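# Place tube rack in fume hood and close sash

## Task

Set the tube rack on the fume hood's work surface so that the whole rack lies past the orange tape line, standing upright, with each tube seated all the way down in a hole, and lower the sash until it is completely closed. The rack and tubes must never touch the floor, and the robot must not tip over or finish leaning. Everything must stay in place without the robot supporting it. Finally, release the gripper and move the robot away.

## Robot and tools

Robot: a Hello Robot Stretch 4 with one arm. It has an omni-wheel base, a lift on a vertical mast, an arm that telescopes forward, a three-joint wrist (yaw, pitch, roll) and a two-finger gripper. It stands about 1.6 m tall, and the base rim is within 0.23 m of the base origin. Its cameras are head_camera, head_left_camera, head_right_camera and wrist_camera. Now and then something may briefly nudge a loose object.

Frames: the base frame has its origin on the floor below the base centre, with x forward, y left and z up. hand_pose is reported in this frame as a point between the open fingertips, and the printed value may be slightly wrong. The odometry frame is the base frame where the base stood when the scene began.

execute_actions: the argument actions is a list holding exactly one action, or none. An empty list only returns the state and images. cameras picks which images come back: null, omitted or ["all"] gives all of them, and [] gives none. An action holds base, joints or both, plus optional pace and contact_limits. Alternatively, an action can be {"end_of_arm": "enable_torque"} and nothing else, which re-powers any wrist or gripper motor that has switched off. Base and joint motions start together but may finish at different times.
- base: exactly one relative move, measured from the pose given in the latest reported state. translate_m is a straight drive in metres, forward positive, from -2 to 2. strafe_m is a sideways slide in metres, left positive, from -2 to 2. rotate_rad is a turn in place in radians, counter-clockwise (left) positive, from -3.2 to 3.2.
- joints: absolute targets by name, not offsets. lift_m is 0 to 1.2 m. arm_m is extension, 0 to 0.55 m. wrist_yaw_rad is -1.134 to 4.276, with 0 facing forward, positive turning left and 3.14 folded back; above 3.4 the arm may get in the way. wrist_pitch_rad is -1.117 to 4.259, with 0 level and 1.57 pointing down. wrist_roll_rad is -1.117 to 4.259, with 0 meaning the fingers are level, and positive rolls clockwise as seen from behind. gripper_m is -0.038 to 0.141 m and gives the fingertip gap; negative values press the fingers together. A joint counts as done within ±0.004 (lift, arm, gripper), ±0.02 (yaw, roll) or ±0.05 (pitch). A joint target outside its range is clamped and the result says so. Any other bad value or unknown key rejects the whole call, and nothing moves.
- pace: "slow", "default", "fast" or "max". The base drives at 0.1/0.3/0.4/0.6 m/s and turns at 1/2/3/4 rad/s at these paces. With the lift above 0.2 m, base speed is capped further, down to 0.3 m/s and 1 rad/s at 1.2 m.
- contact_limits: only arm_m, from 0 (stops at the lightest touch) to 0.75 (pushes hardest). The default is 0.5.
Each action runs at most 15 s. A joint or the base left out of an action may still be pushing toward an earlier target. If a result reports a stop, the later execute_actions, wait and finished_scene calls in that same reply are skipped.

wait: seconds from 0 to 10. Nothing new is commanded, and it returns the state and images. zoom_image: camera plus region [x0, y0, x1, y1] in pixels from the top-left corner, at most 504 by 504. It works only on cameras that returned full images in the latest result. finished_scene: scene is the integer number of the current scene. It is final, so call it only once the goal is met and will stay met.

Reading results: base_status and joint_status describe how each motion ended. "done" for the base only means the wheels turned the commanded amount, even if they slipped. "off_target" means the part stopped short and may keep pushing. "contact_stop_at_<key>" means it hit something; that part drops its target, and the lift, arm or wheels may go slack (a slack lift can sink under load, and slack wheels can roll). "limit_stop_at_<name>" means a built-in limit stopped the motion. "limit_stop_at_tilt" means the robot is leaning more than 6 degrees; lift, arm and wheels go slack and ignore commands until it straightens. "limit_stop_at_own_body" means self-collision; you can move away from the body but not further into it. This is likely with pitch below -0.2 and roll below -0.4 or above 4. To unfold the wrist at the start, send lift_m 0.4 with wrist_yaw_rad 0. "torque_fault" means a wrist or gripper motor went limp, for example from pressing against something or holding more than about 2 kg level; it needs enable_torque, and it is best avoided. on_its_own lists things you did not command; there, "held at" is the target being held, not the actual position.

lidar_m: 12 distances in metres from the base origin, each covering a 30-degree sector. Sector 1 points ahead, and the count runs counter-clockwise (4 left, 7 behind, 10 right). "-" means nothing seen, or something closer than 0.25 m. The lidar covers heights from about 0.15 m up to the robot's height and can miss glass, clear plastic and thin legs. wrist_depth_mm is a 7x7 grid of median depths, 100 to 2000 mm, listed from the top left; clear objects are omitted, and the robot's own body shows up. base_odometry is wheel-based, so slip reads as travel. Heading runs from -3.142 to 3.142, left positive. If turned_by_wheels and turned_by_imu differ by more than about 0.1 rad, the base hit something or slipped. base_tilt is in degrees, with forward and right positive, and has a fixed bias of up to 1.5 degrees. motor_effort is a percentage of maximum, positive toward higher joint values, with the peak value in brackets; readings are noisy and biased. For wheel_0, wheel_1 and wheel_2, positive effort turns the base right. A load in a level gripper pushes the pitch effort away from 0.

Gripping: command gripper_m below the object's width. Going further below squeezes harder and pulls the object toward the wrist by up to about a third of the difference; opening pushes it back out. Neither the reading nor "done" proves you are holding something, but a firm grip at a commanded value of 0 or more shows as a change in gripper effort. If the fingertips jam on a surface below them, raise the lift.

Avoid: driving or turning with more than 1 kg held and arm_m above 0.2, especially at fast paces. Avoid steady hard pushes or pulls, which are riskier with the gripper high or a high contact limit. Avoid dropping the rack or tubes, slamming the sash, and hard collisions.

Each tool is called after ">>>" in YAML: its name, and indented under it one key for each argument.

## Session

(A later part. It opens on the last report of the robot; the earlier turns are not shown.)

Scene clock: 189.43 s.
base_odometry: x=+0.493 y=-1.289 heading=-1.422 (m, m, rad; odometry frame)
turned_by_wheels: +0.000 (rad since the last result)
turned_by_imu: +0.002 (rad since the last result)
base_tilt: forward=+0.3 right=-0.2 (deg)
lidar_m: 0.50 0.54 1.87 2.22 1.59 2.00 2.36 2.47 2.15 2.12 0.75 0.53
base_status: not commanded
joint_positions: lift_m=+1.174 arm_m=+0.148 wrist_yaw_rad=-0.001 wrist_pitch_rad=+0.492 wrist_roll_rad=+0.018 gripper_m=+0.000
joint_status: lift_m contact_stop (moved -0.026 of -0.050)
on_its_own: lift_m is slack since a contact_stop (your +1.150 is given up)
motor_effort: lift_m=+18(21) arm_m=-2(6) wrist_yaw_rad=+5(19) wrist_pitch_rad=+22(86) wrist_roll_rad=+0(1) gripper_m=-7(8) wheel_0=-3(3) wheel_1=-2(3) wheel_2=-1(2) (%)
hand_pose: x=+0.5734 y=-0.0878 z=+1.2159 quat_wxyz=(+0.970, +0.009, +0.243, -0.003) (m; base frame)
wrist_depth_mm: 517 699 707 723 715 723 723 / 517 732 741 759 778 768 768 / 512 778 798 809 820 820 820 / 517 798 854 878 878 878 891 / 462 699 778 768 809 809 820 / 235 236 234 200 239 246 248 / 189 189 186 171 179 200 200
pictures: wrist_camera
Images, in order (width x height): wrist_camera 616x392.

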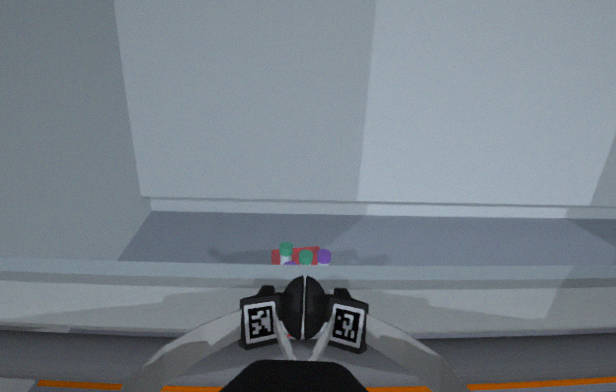

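>>> execute_actions:
  actions:
    - {"joints":{"lift_m":1.2}}
  cameras: []

>>> execute_actions:
  actions:
    - {"joints":{"arm_m":0.163,"wrist_pitch_rad":0.6},"pace":"slow"}
  cameras: ["wrist_camera"]

>>> execute_actions:
  actions:
    - {"joints":{"lift_m":1.1},"pace":"slow"}
  cameras: ["wrist_camera"]

Scene clock: 190.67 s.
base_odometry: x=+0.493 y=-1.289 heading=-1.422 (m, m, rad; odometry frame)
turned_by_wheels: +0.000 (rad since the last result)
turned_by_imu: +0.000 (rad since the last result)
base_tilt: forward=+0.2 right=-0.3 (deg)
lidar_m: 0.51 0.52 1.88 2.21 1.60 1.99 2.36 2.47 2.17 2.13 0.75 0.53
base_status: not commanded
joint_positions: lift_m=+1.200 arm_m=+0.148 wrist_yaw_rad=+0.000 wrist_pitch_rad=+0.502 wrist_roll_rad=+0.018 gripper_m=+0.000
joint_status: all done
motor_effort: lift_m=+22(20) arm_m=-2(2) wrist_yaw_rad=+2(5) wrist_pitch_rad=-6(22) wrist_roll_rad=+0(0) gripper_m=-7(9) wheel_0=-4(4) wheel_1=-2(2) wheel_2=-1(1) (%)
hand_pose: x=+0.5722 y=-0.0875 z=+1.2392 quat_wxyz=(+0.969, +0.009, +0.248, -0.002) (m; base frame)
wrist_depth_mm: 512 707 715 715 723 723 732 / 512 732 759 759 768 768 778 / 508 778 809 809 820 820 831 / 512 778 878 878 878 878 891 / 504 732 809 788 831 831 842 / 245 249 244 204 255 258 262 / 209 208 206 174 176 239 266
pictures: none
No camera images: the call's "cameras" was empty. Leave "cameras" out to get every camera's image.

Scene clock: 191.73 s.
base_odometry: x=+0.493 y=-1.289 heading=-1.422 (m, m, rad; odometry frame)
turned_by_wheels: +0.000 (rad since the last result)
turned_by_imu: +0.000 (rad since the last result)
base_tilt: forward=+0.2 right=-0.3 (deg)
lidar_m: 0.50 0.53 1.86 2.22 1.61 1.99 2.36 2.48 2.14 2.14 0.74 0.54
base_status: not commanded
joint_positions: lift_m=+1.200 arm_m=+0.162 wrist_yaw_rad=+0.000 wrist_pitch_rad=+0.594 wrist_roll_rad=+0.018 gripper_m=+0.000
joint_status: all done
motor_effort: lift_m=+17(22) arm_m=+7(10) wrist_yaw_rad=+2(2) wrist_pitch_rad=+16(36) wrist_roll_rad=+0(0) gripper_m=-5(7) wheel_0=-3(4) wheel_1=-2(2) wheel_2=-1(1) (%)
hand_pose: x=+0.5718 y=-0.0874 z=+1.2169 quat_wxyz=(+0.956, +0.009, +0.293, -0.003) (m; base frame)
wrist_depth_mm: 508 699 707 715 707 723 723 / 512 732 750 768 759 759 768 / 512 778 831 820 831 831 831 / 512 778 891 878 891 878 878 / 455 691 707 569 723 732 741 / 240 242 232 202 240 249 254 / 195 195 196 173 175 204 205
pictures: wrist_camera
Images, in order (width x height): wrist_camera 616x392.

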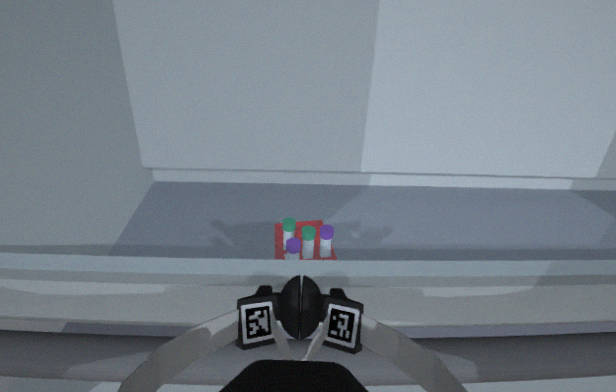

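Scene clock: 192.83 s.
base_odometry: x=+0.493 y=-1.289 heading=-1.422 (m, m, rad; odometry frame)
turned_by_wheels: +0.000 (rad since the last result)
turned_by_imu: +0.003 (rad since the last result)
base_tilt: forward=+0.3 right=-0.4 (deg)
lidar_m: 0.50 0.53 1.88 2.22 1.61 1.98 2.38 2.48 2.16 2.12 0.74 0.54
base_status: not commanded
joint_positions: lift_m=+1.177 arm_m=+0.162 wrist_yaw_rad=+0.000 wrist_pitch_rad=+0.590 wrist_roll_rad=+0.018 gripper_m=+0.000
joint_status: lift_m contact_stop (moved -0.023 of -0.100)
on_its_own: lift_m is slack since a contact_stop (your +1.100 is given up); wrist_pitch_rad is at rest, and its effort (+27) is outside its rest range (-23 to +23)
motor_effort: lift_m=+18(18) arm_m=+5(7) wrist_yaw_rad=+0(12) wrist_pitch_rad=+27(76) wrist_roll_rad=+0(0) gripper_m=-7(7) wheel_0=-3(4) wheel_1=-3(3) wheel_2=+0(1) (%)
hand_pose: x=+0.5727 y=-0.0874 z=+1.1947 quat_wxyz=(+0.957, +0.009, +0.291, -0.003) (m; base frame)
wrist_depth_mm: 504 699 691 707 715 723 715 / 508 732 759 768 759 768 778 / 508 778 809 820 820 820 820 / 512 768 831 854 866 878 904 / 459 661 676 554 699 699 707 / 239 240 230 201 238 247 250 / 193 192 194 170 179 202 203
pictures: wrist_camera
Images, in order (width x height): wrist_camera 616x392.

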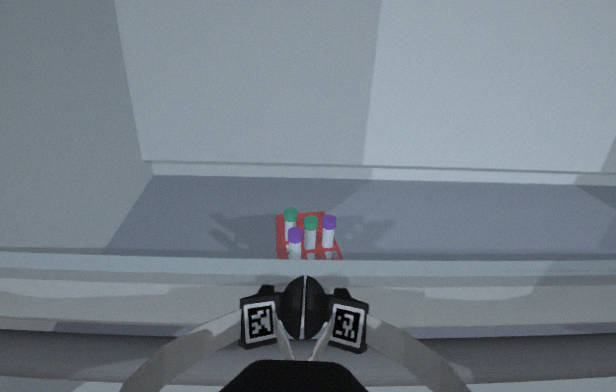

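>>> execute_actions:
  actions:
    - {"joints":{"lift_m":1.2,"arm_m":0.178,"wrist_pitch_rad":0.72},"pace":"slow"}
  cameras: ["wrist_camera"]

>>> execute_actions:
  actions:
    - {"joints":{"lift_m":1.0}}
  cameras: ["wrist_camera"]

Scene clock: 194.20 s.
base_odometry: x=+0.493 y=-1.289 heading=-1.421 (m, m, rad; odometry frame)
turned_by_wheels: +0.000 (rad since the last result)
turned_by_imu: +0.000 (rad since the last result)
base_tilt: forward=+0.2 right=-0.3 (deg)
lidar_m: 0.51 0.53 1.87 2.21 1.61 1.99 2.37 2.48 2.14 2.13 0.76 0.54
base_status: not commanded
joint_positions: lift_m=+1.200 arm_m=+0.177 wrist_yaw_rad=+0.002 wrist_pitch_rad=+0.702 wrist_roll_rad=+0.018 gripper_m=+0.000
joint_status: all done
on_its_own: wrist_pitch_rad is at rest, and its effort (+51) is outside its rest range (-23 to +23)
motor_effort: lift_m=+19(20) arm_m=+4(8) wrist_yaw_rad=-5(14) wrist_pitch_rad=+51(94) wrist_roll_rad=+0(0) gripper_m=-10(12) wheel_0=-3(3) wheel_1=-3(3) wheel_2=+5(5) (%)
hand_pose: x=+0.5688 y=-0.0869 z=+1.1919 quat_wxyz=(+0.939, +0.008, +0.344, -0.002) (m; base frame)
wrist_depth_mm: 500 691 707 699 707 715 707 / 512 732 768 768 768 768 768 / 504 768 842 854 854 891 854 / 508 707 741 683 759 778 788 / 243 246 250 559 640 647 647 / 239 246 234 203 243 254 256 / 197 196 199 169 177 206 207
pictures: wrist_camera
Images, in order (width x height): wrist_camera 616x392.

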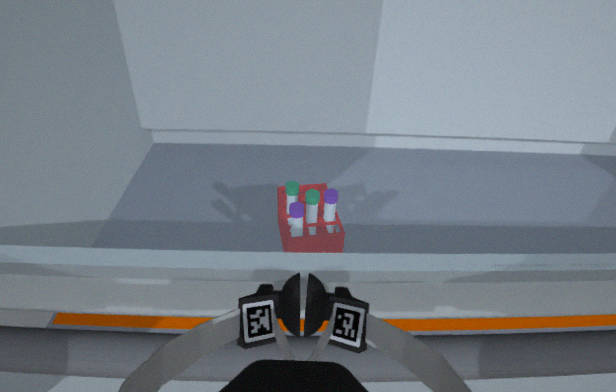

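Scene clock: 195.17 s.
base_odometry: x=+0.493 y=-1.289 heading=-1.422 (m, m, rad; odometry frame)
turned_by_wheels: +0.000 (rad since the last result)
turned_by_imu: +0.000 (rad since the last result)
base_tilt: forward=+0.2 right=-0.2 (deg)
lidar_m: 0.51 0.52 1.88 2.22 1.59 1.98 2.36 2.48 2.15 2.14 0.76 0.53
base_status: not commanded
joint_positions: lift_m=+1.182 arm_m=+0.178 wrist_yaw_rad=+0.003 wrist_pitch_rad=+0.705 wrist_roll_rad=+0.018 gripper_m=+0.000
joint_status: lift_m contact_stop (moved -0.018 of -0.200)
on_its_own: lift_m is slack since a contact_stop (your +1.000 is given up); wrist_pitch_rad is at rest, and its effort (+40) is outside its rest range (-23 to +23)
motor_effort: lift_m=+18(23) arm_m=+3(3) wrist_yaw_rad=-8(10) wrist_pitch_rad=+40(87) wrist_roll_rad=+0(1) gripper_m=-11(11) wheel_0=-4(4) wheel_1=-3(3) wheel_2=+2(6) (%)
hand_pose: x=+0.5683 y=-0.0868 z=+1.1731 quat_wxyz=(+0.938, +0.008, +0.345, -0.002) (m; base frame)
wrist_depth_mm: 504 699 707 707 707 707 715 / 504 741 768 778 768 788 778 / 500 768 831 854 866 891 854 / 504 661 707 585 723 732 741 / 244 249 251 549 609 609 615 / 242 249 235 204 245 255 257 / 200 201 200 169 178 206 209
pictures: wrist_camera
Images, in order (width x height): wrist_camera 616x392.

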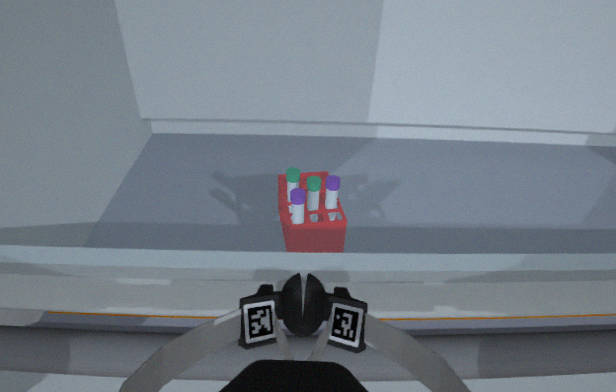

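>>> execute_actions:
  actions:
    - {"joints":{"lift_m":1.19,"arm_m":0.165,"wrist_pitch_rad":0.7},"pace":"slow"}
  cameras: ["wrist_camera"]

>>> execute_actions:
  actions:
    - {"joints":{"lift_m":1.0},"pace":"slow"}
  cameras: ["wrist_camera"]

Scene clock: 196.43 s.
base_odometry: x=+0.493 y=-1.289 heading=-1.422 (m, m, rad; odometry frame)
turned_by_wheels: +0.000 (rad since the last result)
turned_by_imu: +0.000 (rad since the last result)
base_tilt: forward=+0.2 right=-0.2 (deg)
lidar_m: 0.50 0.53 1.88 2.20 1.59 1.99 2.37 2.48 2.15 2.13 0.75 0.53
base_status: not commanded
joint_positions: lift_m=+1.190 arm_m=+0.167 wrist_yaw_rad=+0.002 wrist_pitch_rad=+0.695 wrist_roll_rad=+0.018 gripper_m=+0.000
joint_status: all done
motor_effort: lift_m=+21(18) arm_m=-8(5) wrist_yaw_rad=-3(7) wrist_pitch_rad=+12(36) wrist_roll_rad=+0(0) gripper_m=-8(10) wheel_0=-4(3) wheel_1=-2(3) wheel_2=+2(2) (%)
hand_pose: x=+0.5591 y=-0.0871 z=+1.1832 quat_wxyz=(+0.940, +0.008, +0.341, -0.002) (m; base frame)
wrist_depth_mm: 500 691 707 715 715 723 715 / 504 759 768 778 798 778 778 / 500 759 854 878 891 854 866 / 500 676 723 609 750 759 759 / 256 258 263 267 270 271 272 / 258 258 252 204 260 264 267 / 214 213 214 173 176 220 222
pictures: wrist_camera
Images, in order (width x height): wrist_camera 616x392.

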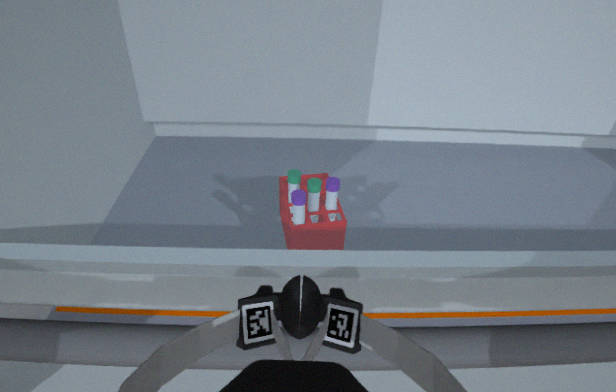

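Scene clock: 197.63 s.
base_odometry: x=+0.493 y=-1.289 heading=-1.422 (m, m, rad; odometry frame)
turned_by_wheels: +0.000 (rad since the last result)
turned_by_imu: +0.000 (rad since the last result)
base_tilt: forward=+0.3 right=-0.3 (deg)
lidar_m: 0.51 0.53 1.87 2.21 1.60 1.99 2.35 2.48 2.13 2.12 0.75 0.54
base_status: not commanded
joint_positions: lift_m=+1.160 arm_m=+0.166 wrist_yaw_rad=+0.003 wrist_pitch_rad=+0.690 wrist_roll_rad=+0.018 gripper_m=+0.000
joint_status: lift_m contact_stop (moved -0.030 of -0.190)
on_its_own: lift_m is slack since a contact_stop (your +1.000 is given up); wrist_pitch_rad is at rest, and its effort (+28) is outside its rest range (-23 to +23)
motor_effort: lift_m=+18(22) arm_m=-5(8) wrist_yaw_rad=-8(9) wrist_pitch_rad=+28(88) wrist_roll_rad=+0(0) gripper_m=-8(11) wheel_0=-3(4) wheel_1=-3(3) wheel_2=+2(2) (%)
hand_pose: x=+0.5597 y=-0.0868 z=+1.1543 quat_wxyz=(+0.941, +0.008, +0.338, -0.002) (m; base frame)
wrist_depth_mm: 500 691 707 715 723 723 715 / 504 741 778 778 778 778 778 / 500 778 854 854 831 831 854 / 500 661 683 574 699 707 723 / 254 257 264 265 267 597 591 / 256 257 249 204 259 263 264 / 211 211 212 173 176 219 219
pictures: wrist_camera
Images, in order (width x height): wrist_camera 616x392.

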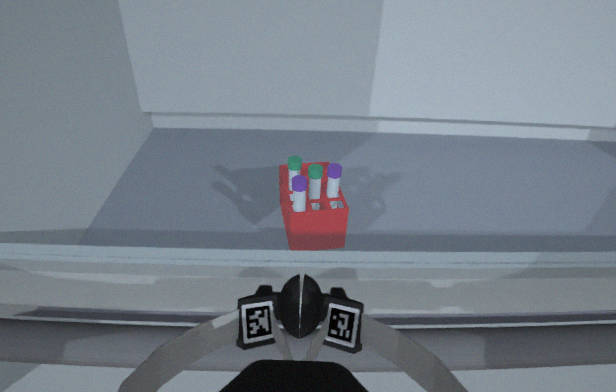

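>>> execute_actions:
  actions:
    - {"joints":{"lift_m":1.2},"pace":"slow"}
  cameras: []

>>> execute_actions:
  actions:
    - {"joints":{"arm_m":0.2,"wrist_pitch_rad":0.88},"pace":"slow"}
  cameras: ["wrist_camera"]

>>> execute_actions:
  actions:
    - {"joints":{"lift_m":1.0},"pace":"slow"}
  cameras: ["wrist_camera"]

Scene clock: 199.07 s.
base_odometry: x=+0.493 y=-1.289 heading=-1.422 (m, m, rad; odometry frame)
turned_by_wheels: +0.000 (rad since the last result)
turned_by_imu: +0.000 (rad since the last result)
base_tilt: forward=+0.2 right=-0.3 (deg)
lidar_m: 0.50 0.53 1.87 2.21 1.58 1.99 2.37 2.47 2.16 2.13 0.75 0.53
base_status: not commanded
joint_positions: lift_m=+1.200 arm_m=+0.166 wrist_yaw_rad=+0.000 wrist_pitch_rad=+0.701 wrist_roll_rad=+0.018 gripper_m=+0.000
joint_status: all done
motor_effort: lift_m=+22(24) arm_m=-6(6) wrist_yaw_rad=-1(7) wrist_pitch_rad=-5(27) wrist_roll_rad=+0(0) gripper_m=-5(8) wheel_0=-3(3) wheel_1=-3(2) wheel_2=+2(2) (%)
hand_pose: x=+0.5574 y=-0.0873 z=+1.1917 quat_wxyz=(+0.939, +0.008, +0.343, -0.003) (m; base frame)
wrist_depth_mm: 504 699 707 715 715 723 723 / 512 750 788 778 778 788 788 / 500 759 854 866 891 891 866 / 508 699 723 627 741 750 768 / 488 603 615 597 627 627 634 / 271 277 272 204 278 286 289 / 236 236 236 174 175 248 250
pictures: none
No camera images: the call's "cameras" was empty. Leave "cameras" out to get every camera's image.

Scene clock: 200.53 s.
base_odometry: x=+0.493 y=-1.289 heading=-1.422 (m, m, rad; odometry frame)
turned_by_wheels: -0.001 (rad since the last result)
turned_by_imu: +0.010 (rad since the last result)
base_tilt: forward=+0.1 right=-0.1 (deg)
lidar_m: 0.51 0.53 1.90 2.21 1.63 1.98 2.36 2.48 2.16 2.12 0.74 0.55
base_status: not commanded
joint_positions: lift_m=+1.200 arm_m=+0.197 wrist_yaw_rad=-0.013 wrist_pitch_rad=+0.897 wrist_roll_rad=+0.018 gripper_m=+0.000
joint_status: all done
on_its_own: wrist_yaw_rad is at rest, and its effort (+37) is outside its rest range (-13 to +13); wrist_pitch_rad is at rest, and its effort (-51) is outside its rest range (-23 to +23)
motor_effort: lift_m=+17(21) arm_m=+14(14) wrist_yaw_rad=+37(38) wrist_pitch_rad=-51(51) wrist_roll_rad=+0(0) gripper_m=-3(7) wheel_0=-2(3) wheel_1=-2(2) wheel_2=-8(8) (%)
hand_pose: x=+0.5472 y=-0.0897 z=+1.1528 quat_wxyz=(+0.901, +0.011, +0.434, -0.010) (m; base frame)
wrist_depth_mm: 504 715 741 750 750 759 750 / 508 699 768 778 778 798 809 / 496 647 654 539 668 683 676 / 484 559 569 569 585 585 585 / 259 262 262 264 267 268 271 / 228 231 229 208 234 238 238 / 377 377 375 160 179 392 394
pictures: wrist_camera
Images, in order (width x height): wrist_camera 616x392.

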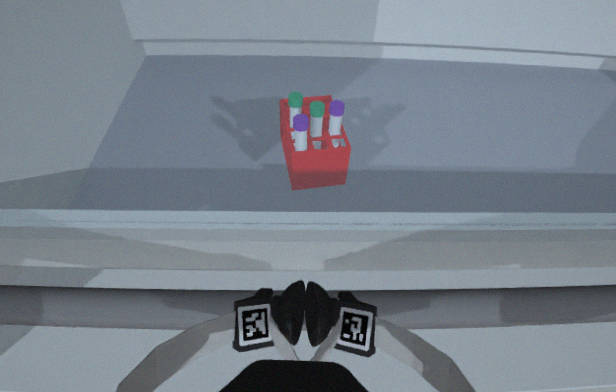

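Scene clock: 202.10 s.
base_odometry: x=+0.493 y=-1.289 heading=-1.422 (m, m, rad; odometry frame)
turned_by_wheels: +0.001 (rad since the last result)
turned_by_imu: +0.005 (rad since the last result)
base_tilt: forward=+0.2 right=-0.3 (deg)
lidar_m: 0.51 0.54 1.90 2.22 1.63 1.99 2.37 2.48 2.15 2.15 0.75 0.53
base_status: not commanded
joint_positions: lift_m=+1.163 arm_m=+0.199 wrist_yaw_rad=+0.000 wrist_pitch_rad=+0.882 wrist_roll_rad=+0.018 gripper_m=+0.000
joint_status: lift_m contact_stop (moved -0.037 of -0.200)
on_its_own: lift_m is slack since a contact_stop (your +1.000 is given up)
motor_effort: lift_m=+18(17) arm_m=+7(14) wrist_yaw_rad=+0(46) wrist_pitch_rad=-7(51) wrist_roll_rad=+0(0) gripper_m=-7(7) wheel_0=-3(3) wheel_1=-2(2) wheel_2=+1(9) (%)
hand_pose: x=+0.5532 y=-0.0874 z=+1.1185 quat_wxyz=(+0.904, +0.008, +0.427, -0.004) (m; base frame)
wrist_depth_mm: 473 691 732 732 732 732 732 / 477 654 715 723 732 741 759 / 469 597 603 521 621 634 627 / 477 517 530 535 539 544 554 / 258 259 264 264 263 264 264 / 234 239 274 204 274 274 278 / 336 228 287 173 175 291 353
pictures: wrist_camera
Images, in order (width x height): wrist_camera 616x392.

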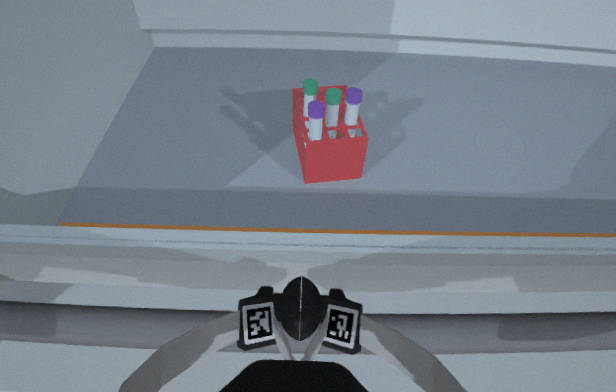

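>>> execute_actions:
  actions:
    - {"joints":{"arm_m":0.16}}
  cameras: []

>>> execute_actions:
  actions:
    - {"joints":{"lift_m":1.2,"wrist_pitch_rad":0.78}}
  cameras: []

>>> execute_actions:
  actions:
    - {"joints":{"arm_m":0.195},"pace":"slow"}
  cameras: ["wrist_camera"]

>>> execute_actions:
  actions:
    - {"joints":{"lift_m":1.0},"pace":"slow"}
  cameras: ["wrist_camera"]

Scene clock: 203.40 s.
base_odometry: x=+0.493 y=-1.289 heading=-1.422 (m, m, rad; odometry frame)
turned_by_wheels: +0.000 (rad since the last result)
turned_by_imu: +0.000 (rad since the last result)
base_tilt: forward=+0.2 right=-0.2 (deg)
lidar_m: 0.50 0.55 1.91 2.21 1.60 2.02 2.36 2.47 2.15 2.16 0.75 0.54
base_status: not commanded
joint_positions: lift_m=+1.163 arm_m=+0.161 wrist_yaw_rad=+0.000 wrist_pitch_rad=+0.882 wrist_roll_rad=+0.018 gripper_m=+0.000
joint_status: all done
on_its_own: lift_m is held at +1.163, not at your +1.000, since a contact_stop
motor_effort: lift_m=+18(18) arm_m=-7(7) wrist_yaw_rad=+1(2) wrist_pitch_rad=-6(6) wrist_roll_rad=+0(0) gripper_m=-5(8) wheel_0=-3(3) wheel_1=-2(2) wheel_2=+1(1) (%)
hand_pose: x=+0.5156 y=-0.0874 z=+1.1185 quat_wxyz=(+0.904, +0.008, +0.427, -0.004) (m; base frame)
wrist_depth_mm: 473 691 788 820 809 788 759 / 477 668 723 676 732 741 759 / 473 597 603 574 621 627 640 / 286 289 290 294 296 544 549 / 293 289 289 287 298 300 300 / 370 373 254 204 259 377 377 / 359 353 351 173 176 362 366
pictures: none
No camera images: the call's "cameras" was empty. Leave "cameras" out to get every camera's image.

Scene clock: 204.40 s.
base_odometry: x=+0.493 y=-1.289 heading=-1.422 (m, m, rad; odometry frame)
turned_by_wheels: +0.000 (rad since the last result)
turned_by_imu: +0.000 (rad since the last result)
base_tilt: forward=+0.2 right=-0.3 (deg)
lidar_m: 0.50 0.54 1.90 2.21 1.63 1.98 2.35 2.49 2.14 2.12 0.75 0.54
base_status: not commanded
joint_positions: lift_m=+1.200 arm_m=+0.161 wrist_yaw_rad=+0.000 wrist_pitch_rad=+0.782 wrist_roll_rad=+0.018 gripper_m=+0.000
joint_status: all done
motor_effort: lift_m=+22(20) arm_m=-7(7) wrist_yaw_rad=+1(1) wrist_pitch_rad=-8(10) wrist_roll_rad=+0(0) gripper_m=-6(7) wheel_0=-3(3) wheel_1=-2(2) wheel_2=+1(1) (%)
hand_pose: x=+0.5368 y=-0.0874 z=+1.1746 quat_wxyz=(+0.924, +0.008, +0.381, -0.003) (m; base frame)
wrist_depth_mm: 473 691 732 732 741 732 732 / 473 707 820 831 820 809 809 / 477 707 768 750 798 798 820 / 477 621 647 621 668 676 676 / 433 554 554 564 564 580 574 / 314 312 307 204 314 322 327 / 330 274 277 174 176 281 283
pictures: none
No camera images: the call's "cameras" was empty. Leave "cameras" out to get every camera's image.

Scene clock: 205.87 s.
base_odometry: x=+0.493 y=-1.289 heading=-1.422 (m, m, rad; odometry frame)
turned_by_wheels: +0.000 (rad since the last result)
turned_by_imu: +0.000 (rad since the last result)
base_tilt: forward=+0.3 right=-0.2 (deg)
lidar_m: 0.51 0.54 1.91 2.20 1.60 1.99 2.37 2.49 2.14 2.15 0.75 0.53
base_status: not commanded
joint_positions: lift_m=+1.200 arm_m=+0.194 wrist_yaw_rad=+0.000 wrist_pitch_rad=+0.782 wrist_roll_rad=+0.018 gripper_m=+0.000
joint_status: all done
motor_effort: lift_m=+22(22) arm_m=+7(6) wrist_yaw_rad=+1(1) wrist_pitch_rad=-7(7) wrist_roll_rad=+0(0) gripper_m=-6(7) wheel_0=-3(3) wheel_1=-2(2) wheel_2=+1(1) (%)
hand_pose: x=+0.5693 y=-0.0874 z=+1.1746 quat_wxyz=(+0.924, +0.008, +0.381, -0.003) (m; base frame)
wrist_depth_mm: 473 699 715 707 707 715 707 / 480 715 788 798 778 778 788 / 469 715 778 778 788 809 820 / 473 621 654 597 668 668 676 / 480 559 554 564 564 569 580 / 289 289 293 204 296 300 300 / 303 297 264 173 175 307 413
pictures: wrist_camera
Images, in order (width x height): wrist_camera 616x392.

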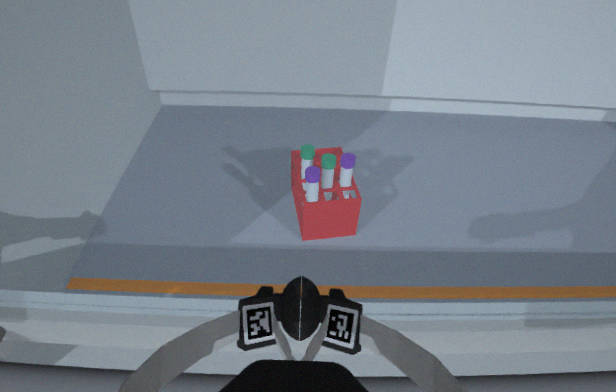

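Scene clock: 207.60 s.
base_odometry: x=+0.493 y=-1.289 heading=-1.422 (m, m, rad; odometry frame)
turned_by_wheels: +0.000 (rad since the last result)
turned_by_imu: +0.004 (rad since the last result)
base_tilt: forward=+0.2 right=-0.1 (deg)
lidar_m: 0.51 0.53 1.93 2.21 1.59 2.00 2.36 2.49 2.14 2.14 0.75 0.54
base_status: not commanded
joint_positions: lift_m=+1.103 arm_m=+0.194 wrist_yaw_rad=+0.000 wrist_pitch_rad=+0.771 wrist_roll_rad=+0.018 gripper_m=+0.000
joint_status: lift_m contact_stop (moved -0.097 of -0.200)
on_its_own: lift_m is slack since a contact_stop (your +1.000 is given up); wrist_pitch_rad is at rest, and its effort (+24) is outside its rest range (-23 to +23)
motor_effort: lift_m=+17(18) arm_m=+4(8) wrist_yaw_rad=+1(14) wrist_pitch_rad=+24(79) wrist_roll_rad=+0(0) gripper_m=-8(10) wheel_0=-5(5) wheel_1=-4(6) wheel_2=+2(2) (%)
hand_pose: x=+0.5721 y=-0.0874 z=+1.0798 quat_wxyz=(+0.927, +0.008, +0.376, -0.003) (m; base frame)
wrist_depth_mm: 466 691 699 699 707 707 699 / 473 691 768 798 798 778 809 / 469 615 621 521 634 647 661 / 473 512 517 508 530 539 544 / 241 245 247 250 459 462 459 / 246 246 235 203 242 251 253 / 201 201 202 170 178 206 207
pictures: wrist_camera
Images, in order (width x height): wrist_camera 616x392.

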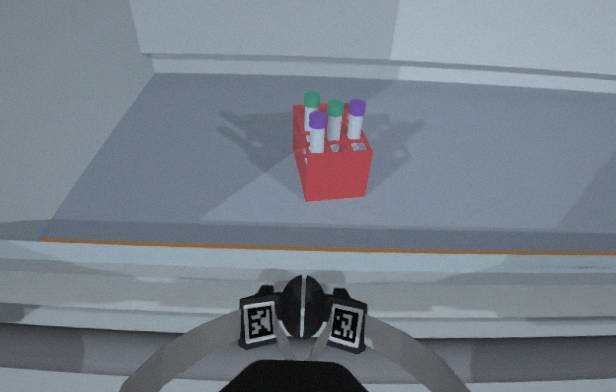

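>>> execute_actions:
  actions:
    - {"joints":{"lift_m":1.18},"pace":"slow"}
  cameras: []

>>> execute_actions:
  actions:
    - {"joints":{"arm_m":0.25,"wrist_pitch_rad":1.05},"pace":"slow"}
  cameras: ["wrist_camera"]

>>> execute_actions:
  actions:
    - {"joints":{"lift_m":1.0},"pace":"slow"}
  cameras: ["wrist_camera"]

Scene clock: 209.43 s.
base_odometry: x=+0.493 y=-1.289 heading=-1.422 (m, m, rad; odometry frame)
turned_by_wheels: +0.000 (rad since the last result)
turned_by_imu: +0.000 (rad since the last result)
base_tilt: forward=+0.3 right=-0.3 (deg)
lidar_m: 0.50 0.54 1.92 2.20 1.59 1.99 2.35 2.48 2.14 2.12 0.75 0.54
base_status: not commanded
joint_positions: lift_m=+1.180 arm_m=+0.194 wrist_yaw_rad=+0.000 wrist_pitch_rad=+0.781 wrist_roll_rad=+0.018 gripper_m=+0.000
joint_status: all done
motor_effort: lift_m=+22(20) arm_m=+4(4) wrist_yaw_rad=+0(0) wrist_pitch_rad=-5(24) wrist_roll_rad=+0(0) gripper_m=-6(8) wheel_0=-4(5) wheel_1=-4(4) wheel_2=+2(2) (%)
hand_pose: x=+0.5701 y=-0.0873 z=+1.1547 quat_wxyz=(+0.925, +0.008, +0.381, -0.003) (m; base frame)
wrist_depth_mm: 466 683 707 715 723 715 699 / 473 699 842 768 788 788 768 / 466 683 741 715 750 768 788 / 469 615 621 554 627 640 654 / 469 525 530 539 549 549 549 / 290 296 296 203 300 304 303 / 340 297 289 173 176 309 345
pictures: none
No camera images: the call's "cameras" was empty. Leave "cameras" out to get every camera's image.

Scene clock: 211.20 s.
base_odometry: x=+0.493 y=-1.289 heading=-1.422 (m, m, rad; odometry frame)
turned_by_wheels: +0.000 (rad since the last result)
turned_by_imu: +0.000 (rad since the last result)
base_tilt: forward=+0.3 right=-0.4 (deg)
lidar_m: 0.51 0.54 1.93 2.21 1.63 2.00 2.37 2.48 2.14 2.14 0.72 0.52
base_status: not commanded
joint_positions: lift_m=+1.180 arm_m=+0.249 wrist_yaw_rad=+0.000 wrist_pitch_rad=+1.051 wrist_roll_rad=+0.018 gripper_m=+0.000
joint_status: all done
motor_effort: lift_m=+22(22) arm_m=+7(7) wrist_yaw_rad=+0(2) wrist_pitch_rad=-3(5) wrist_roll_rad=+0(0) gripper_m=-6(6) wheel_0=-5(5) wheel_1=-4(4) wheel_2=+2(2) (%)
hand_pose: x=+0.5630 y=-0.0874 z=+1.1075 quat_wxyz=(+0.865, +0.008, +0.502, -0.004) (m; base frame)
wrist_depth_mm: 459 634 647 654 661 654 683 / 466 574 574 512 580 591 603 / 462 512 517 508 521 535 530 / 452 466 473 473 477 480 484 / 262 260 263 265 267 267 270 / 322 357 271 204 287 289 289 / 330 237 237 174 175 242 291
pictures: wrist_camera
Images, in order (width x height): wrist_camera 616x392.

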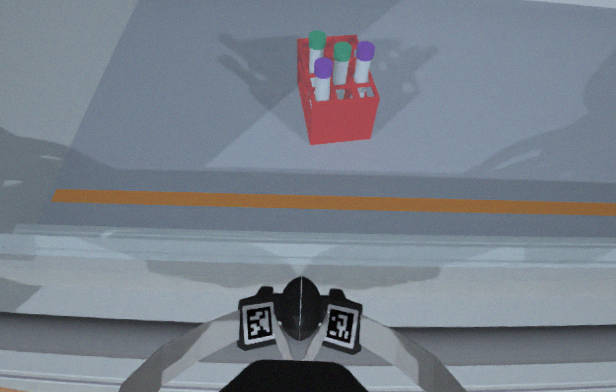

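Scene clock: 212.50 s.
base_odometry: x=+0.493 y=-1.289 heading=-1.421 (m, m, rad; odometry frame)
turned_by_wheels: +0.000 (rad since the last result)
turned_by_imu: +0.002 (rad since the last result)
base_tilt: forward=+0.3 right=-0.4 (deg)
lidar_m: 0.50 0.53 1.93 2.21 1.60 1.98 2.33 2.50 2.16 2.15 0.73 0.54
base_status: not commanded
joint_positions: lift_m=+1.128 arm_m=+0.249 wrist_yaw_rad=+0.003 wrist_pitch_rad=+1.038 wrist_roll_rad=+0.018 gripper_m=+0.000
joint_status: lift_m contact_stop (moved -0.052 of -0.180)
on_its_own: lift_m is slack since a contact_stop (your +1.000 is given up); wrist_pitch_rad is at rest, and its effort (+33) is outside its rest range (-23 to +23)
motor_effort: lift_m=+18(23) arm_m=+4(7) wrist_yaw_rad=-8(8) wrist_pitch_rad=+33(66) wrist_roll_rad=-1(1) gripper_m=-9(10) wheel_0=-3(5) wheel_1=-3(4) wheel_2=+5(5) (%)
hand_pose: x=+0.5670 y=-0.0870 z=+1.0575 quat_wxyz=(+0.868, +0.007, +0.496, -0.003) (m; base frame)
wrist_depth_mm: 459 574 591 559 580 603 615 / 459 512 517 496 500 535 544 / 445 459 462 466 477 477 477 / 410 415 415 418 424 424 430 / 237 237 238 240 241 243 245 / 314 312 250 204 263 262 262 / 248 212 213 185 197 216 219
pictures: wrist_camera
Images, in order (width x height): wrist_camera 616x392.

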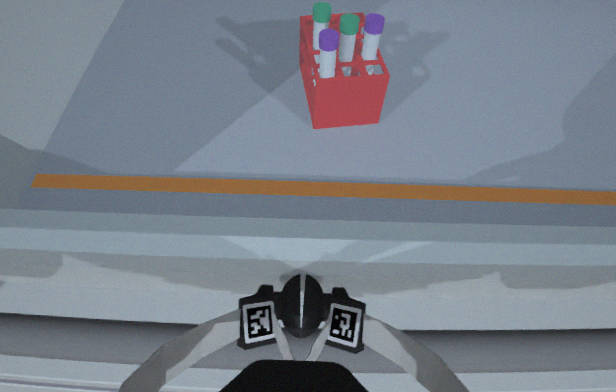

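Peak is lower now; repeat.

>>> execute_actions:
  actions:
    - {"joints":{"lift_m":1.0},"pace":"slow"}
  cameras: []

Scene clock: 213.67 s.
base_odometry: x=+0.493 y=-1.289 heading=-1.422 (m, m, rad; odometry frame)
turned_by_wheels: +0.000 (rad since the last result)
turned_by_imu: +0.000 (rad since the last result)
base_tilt: forward=+0.2 right=-0.3 (deg)
lidar_m: 0.51 0.54 1.93 2.22 1.61 2.00 2.36 2.49 2.14 2.13 0.75 0.54
base_status: not commanded
joint_positions: lift_m=+1.108 arm_m=+0.249 wrist_yaw_rad=+0.004 wrist_pitch_rad=+1.035 wrist_roll_rad=+0.018 gripper_m=+0.000
joint_status: lift_m contact_stop (moved -0.020 of -0.128)
on_its_own: lift_m is slack since a contact_stop (your +1.000 is given up); wrist_pitch_rad is at rest, and its effort (+43) is outside its rest range (-23 to +23)
motor_effort: lift_m=+18(20) arm_m=+4(4) wrist_yaw_rad=-9(10) wrist_pitch_rad=+43(55) wrist_roll_rad=+0(0) gripper_m=-9(9) wheel_0=-3(3) wheel_1=-3(3) wheel_2=+3(5) (%)
hand_pose: x=+0.5680 y=-0.0869 z=+1.0383 quat_wxyz=(+0.869, +0.007, +0.495, -0.003) (m; base frame)
wrist_depth_mm: 459 544 559 469 549 580 591 / 462 488 492 473 484 508 512 / 424 433 439 442 445 449 459 / 389 397 399 399 402 404 410 / 237 236 237 238 240 241 242 / 293 294 246 203 258 296 297 / 237 211 212 169 178 213 215
pictures: none
No camera images: the call's "cameras" was empty. Leave "cameras" out to get every camera's image.

>>> execute_actions:
  actions:
    - {"joints":{"lift_m":1.0}}
  cameras: []

Scene clock: 214.70 s.
base_odometry: x=+0.493 y=-1.289 heading=-1.421 (m, m, rad; odometry frame)
turned_by_wheels: +0.000 (rad since the last result)
turned_by_imu: +0.000 (rad since the last result)
base_tilt: forward=+0.2 right=-0.3 (deg)
lidar_m: 0.51 0.54 1.91 2.20 1.61 1.97 2.37 2.49 2.15 2.16 0.74 0.54
base_status: not commanded
joint_positions: lift_m=+1.090 arm_m=+0.249 wrist_yaw_rad=+0.004 wrist_pitch_rad=+1.036 wrist_roll_rad=+0.018 gripper_m=+0.000
joint_status: lift_m contact_stop (moved -0.018 of -0.108)
on_its_own: lift_m is slack since a contact_stop (your +1.000 is given up); wrist_pitch_rad is at rest, and its effort (+37) is outside its rest range (-23 to +23)
motor_effort: lift_m=+18(19) arm_m=+3(3) wrist_yaw_rad=-11(10) wrist_pitch_rad=+37(58) wrist_roll_rad=+0(0) gripper_m=-9(10) wheel_0=-3(3) wheel_1=-3(3) wheel_2=+4(4) (%)
hand_pose: x=+0.5676 y=-0.0869 z=+1.0200 quat_wxyz=(+0.869, +0.007, +0.495, -0.003) (m; base frame)
wrist_depth_mm: 459 517 530 452 512 539 554 / 439 466 459 445 449 477 484 / 402 410 415 415 418 427 427 / 332 336 375 377 382 384 382 / 237 236 238 239 241 242 242 / 276 276 248 202 259 279 268 / 233 211 212 185 195 214 216
pictures: none
No camera images: the call's "cameras" was empty. Leave "cameras" out to get every camera's image.

>>> execute_actions:
  actions:
    - {"joints":{"lift_m":1.0}}
  cameras: []

Scene clock: 215.73 s.
base_odometry: x=+0.493 y=-1.289 heading=-1.421 (m, m, rad; odometry frame)
turned_by_wheels: +0.000 (rad since the last result)
turned_by_imu: +0.000 (rad since the last result)
base_tilt: forward=+0.2 right=-0.3 (deg)
lidar_m: 0.51 0.54 1.91 2.21 1.63 1.99 2.36 2.50 2.15 2.14 0.73 0.53
base_status: not commanded
joint_positions: lift_m=+1.072 arm_m=+0.249 wrist_yaw_rad=+0.004 wrist_pitch_rad=+1.035 wrist_roll_rad=+0.018 gripper_m=+0.000
joint_status: lift_m contact_stop (moved -0.018 of -0.090)
on_its_own: lift_m is slack since a contact_stop (your +1.000 is given up); wrist_pitch_rad is at rest, and its effort (+41) is outside its rest range (-23 to +23)
motor_effort: lift_m=+18(17) arm_m=+3(3) wrist_yaw_rad=-10(10) wrist_pitch_rad=+41(56) wrist_roll_rad=+0(0) gripper_m=-10(10) wheel_0=-3(3) wheel_1=-3(3) wheel_2=+3(4) (%)
hand_pose: x=+0.5680 y=-0.0868 z=+1.0020 quat_wxyz=(+0.869, +0.007, +0.495, -0.003) (m; base frame)
wrist_depth_mm: 459 492 500 466 394 517 521 / 421 439 439 430 433 452 459 / 387 387 392 394 397 402 404 / 310 314 315 320 322 322 362 / 237 235 236 238 240 241 243 / 258 257 245 203 258 262 259 / 224 210 211 170 178 213 216
pictures: none
No camera images: the call's "cameras" was empty. Leave "cameras" out to get every camera's image.

>>> execute_actions:
  actions:
    - {"joints":{"lift_m":1.0}}
  cameras: ["head_camera","wrist_camera"]

Scene clock: 216.87 s.
base_odometry: x=+0.493 y=-1.289 heading=-1.421 (m, m, rad; odometry frame)
turned_by_wheels: +0.000 (rad since the last result)
turned_by_imu: +0.000 (rad since the last result)
base_tilt: forward=+0.1 right=-0.2 (deg)
lidar_m: 0.51 0.54 1.92 2.21 1.59 1.98 2.36 2.47 2.13 2.14 0.74 0.55
base_status: not commanded
joint_positions: lift_m=+1.056 arm_m=+0.249 wrist_yaw_rad=+0.002 wrist_pitch_rad=+1.033 wrist_roll_rad=+0.018 gripper_m=+0.000
joint_status: lift_m contact_stop (moved -0.015 of -0.072)
on_its_own: lift_m is slack since a contact_stop (your +1.000 is given up); wrist_pitch_rad is at rest, and its effort (+49) is outside its rest range (-23 to +23)
motor_effort: lift_m=+16(18) arm_m=+3(3) wrist_yaw_rad=-6(10) wrist_pitch_rad=+49(57) wrist_roll_rad=+0(0) gripper_m=-6(10) wheel_0=-2(3) wheel_1=-3(3) wheel_2=+3(3) (%)
hand_pose: x=+0.5685 y=-0.0871 z=+0.9870 quat_wxyz=(+0.870, +0.007, +0.494, -0.003) (m; base frame)
wrist_depth_mm: 455 477 484 459 384 504 512 / 418 421 427 418 421 436 442 / 370 377 375 379 384 387 392 / 297 301 301 304 306 310 310 / 234 232 234 236 238 238 240 / 249 248 214 203 250 253 253 / 208 207 207 169 179 210 212
pictures: head_camera, wrist_camera
Images, in order (width x height): head_camera 420x560, wrist_camera 616x392.

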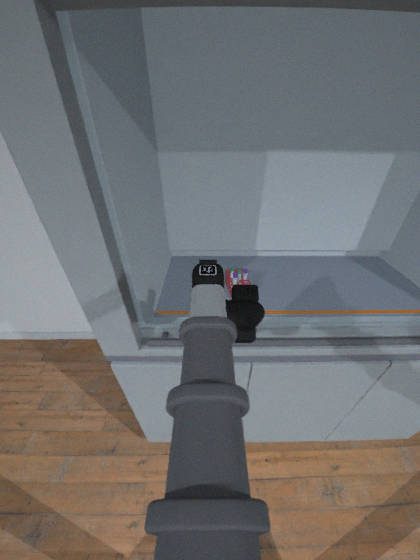

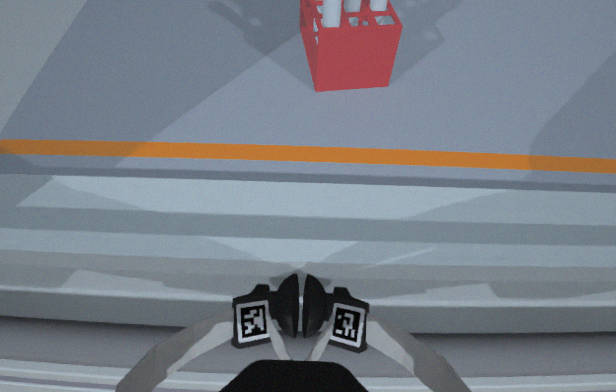

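Still moved; once more to confirm the bottom.

>>> execute_actions:
  actions:
    - {"joints":{"lift_m":1.0},"pace":"slow"}
  cameras: []

Scene clock: 218.00 s.
base_odometry: x=+0.493 y=-1.289 heading=-1.421 (m, m, rad; odometry frame)
turned_by_wheels: +0.000 (rad since the last result)
turned_by_imu: +0.000 (rad since the last result)
base_tilt: forward=+0.2 right=-0.2 (deg)
lidar_m: 0.52 0.53 1.93 2.20 1.61 1.99 2.37 2.49 2.15 2.14 0.74 0.54
base_status: not commanded
joint_positions: lift_m=+1.054 arm_m=+0.249 wrist_yaw_rad=+0.001 wrist_pitch_rad=+1.032 wrist_roll_rad=+0.018 gripper_m=+0.000
joint_status: lift_m contact_stop (moved -0.003 of -0.056)
on_its_own: lift_m is slack since a contact_stop (your +1.000 is given up); wrist_pitch_rad is at rest, and its effort (+51) is outside its rest range (-23 to +23)
motor_effort: lift_m=+12(17) arm_m=+3(3) wrist_yaw_rad=-3(9) wrist_pitch_rad=+51(57) wrist_roll_rad=+0(0) gripper_m=-5(8) wheel_0=-2(2) wheel_1=-3(3) wheel_2=+2(3) (%)
hand_pose: x=+0.5686 y=-0.0872 z=+0.9844 quat_wxyz=(+0.870, +0.007, +0.493, -0.004) (m; base frame)
wrist_depth_mm: 455 477 484 459 382 500 508 / 421 418 424 415 421 436 442 / 373 375 373 379 384 389 392 / 296 298 301 301 306 310 312 / 232 231 232 236 236 237 238 / 247 246 214 204 250 250 253 / 207 206 206 175 177 209 210
pictures: none
No camera images: the call's "cameras" was empty. Leave "cameras" out to get every camera's image.

Bottomed out.

>>> execute_actions:
  actions:
    - {"joints":{"lift_m":1.12}}
  cameras: []

>>> execute_actions:
  actions:
    - {"base":{"translate_m":-0.3},"joints":{"arm_m":0.03}}
  cameras: ["head_camera"]

>>> finished_scene:
  scene: 2

Scene clock: 220.37 s.
base_odometry: x=+0.493 y=-1.289 heading=-1.421 (m, m, rad; odometry frame)
turned_by_wheels: +0.000 (rad since the last result)
turned_by_imu: -0.001 (rad since the last result)
base_tilt: forward=+0.2 right=-0.2 (deg)
lidar_m: 0.50 0.52 1.92 2.21 1.62 1.98 2.37 2.48 2.15 2.11 0.75 0.54
base_status: not commanded
joint_positions: lift_m=+1.120 arm_m=+0.249 wrist_yaw_rad=+0.000 wrist_pitch_rad=+1.051 wrist_roll_rad=+0.018 gripper_m=+0.000
joint_status: all done
motor_effort: lift_m=+22(23) arm_m=+3(3) wrist_yaw_rad=+0(11) wrist_pitch_rad=-4(50) wrist_roll_rad=+0(0) gripper_m=-6(10) wheel_0=-2(2) wheel_1=-2(2) wheel_2=+2(2) (%)
hand_pose: x=+0.5637 y=-0.0874 z=+1.0475 quat_wxyz=(+0.865, +0.008, +0.502, -0.004) (m; base frame)
wrist_depth_mm: 459 539 549 473 535 559 574 / 462 488 492 466 477 504 512 / 427 436 439 445 449 445 455 / 394 397 399 402 407 410 410 / 287 329 330 332 336 338 340 / 297 297 277 205 285 300 301 / 268 258 259 173 176 262 267
pictures: none
No camera images: the call's "cameras" was empty. Leave "cameras" out to get every camera's image.

Scene clock: 222.83 s.
base_odometry: x=+0.449 y=-0.992 heading=-1.422 (m, m, rad; odometry frame)
turned_by_wheels: +0.000 (rad since the last result)
turned_by_imu: +0.000 (rad since the last result)
base_tilt: forward=+0.1 right=-0.3 (deg)
lidar_m: 0.81 0.84 2.31 1.80 1.49 1.98 2.06 2.16 2.16 2.06 1.15 0.85
base_status: done
joint_positions: lift_m=+1.120 arm_m=+0.031 wrist_yaw_rad=+0.000 wrist_pitch_rad=+1.051 wrist_roll_rad=+0.018 gripper_m=+0.000
joint_status: all done
motor_effort: lift_m=+22(22) arm_m=-7(11) wrist_yaw_rad=+2(0) wrist_pitch_rad=-5(5) wrist_roll_rad=+0(0) gripper_m=-6(7) wheel_0=-3(8) wheel_1=-3(9) wheel_2=+3(12) (%)
hand_pose: x=+0.3454 y=-0.0874 z=+1.0475 quat_wxyz=(+0.865, +0.008, +0.502, -0.005) (m; base frame)
wrist_depth_mm: 640 627 634 615 615 609 615 / 1756 715 707 699 699 699 699 / 1661 878 842 854 842 831 831 / 1499 1464 1060 1025 1025 1025 1008 / 1336 1336 1366 1336 1336 1366 1397 / 1255 1229 1281 204 1308 1308 1308 / 1160 1160 1160 174 175 1205 1182
pictures: head_camera
Images, in order (width x height): head_camera 420x560.

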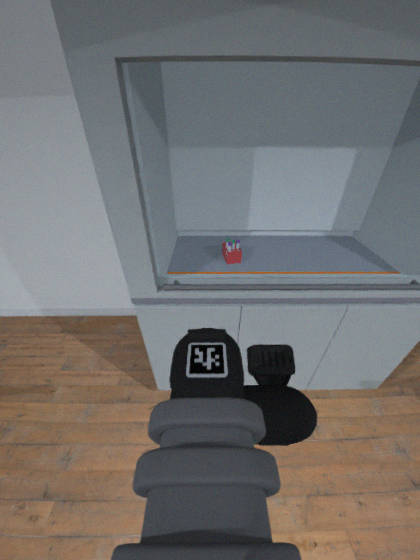

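The scene is finished: the task was done.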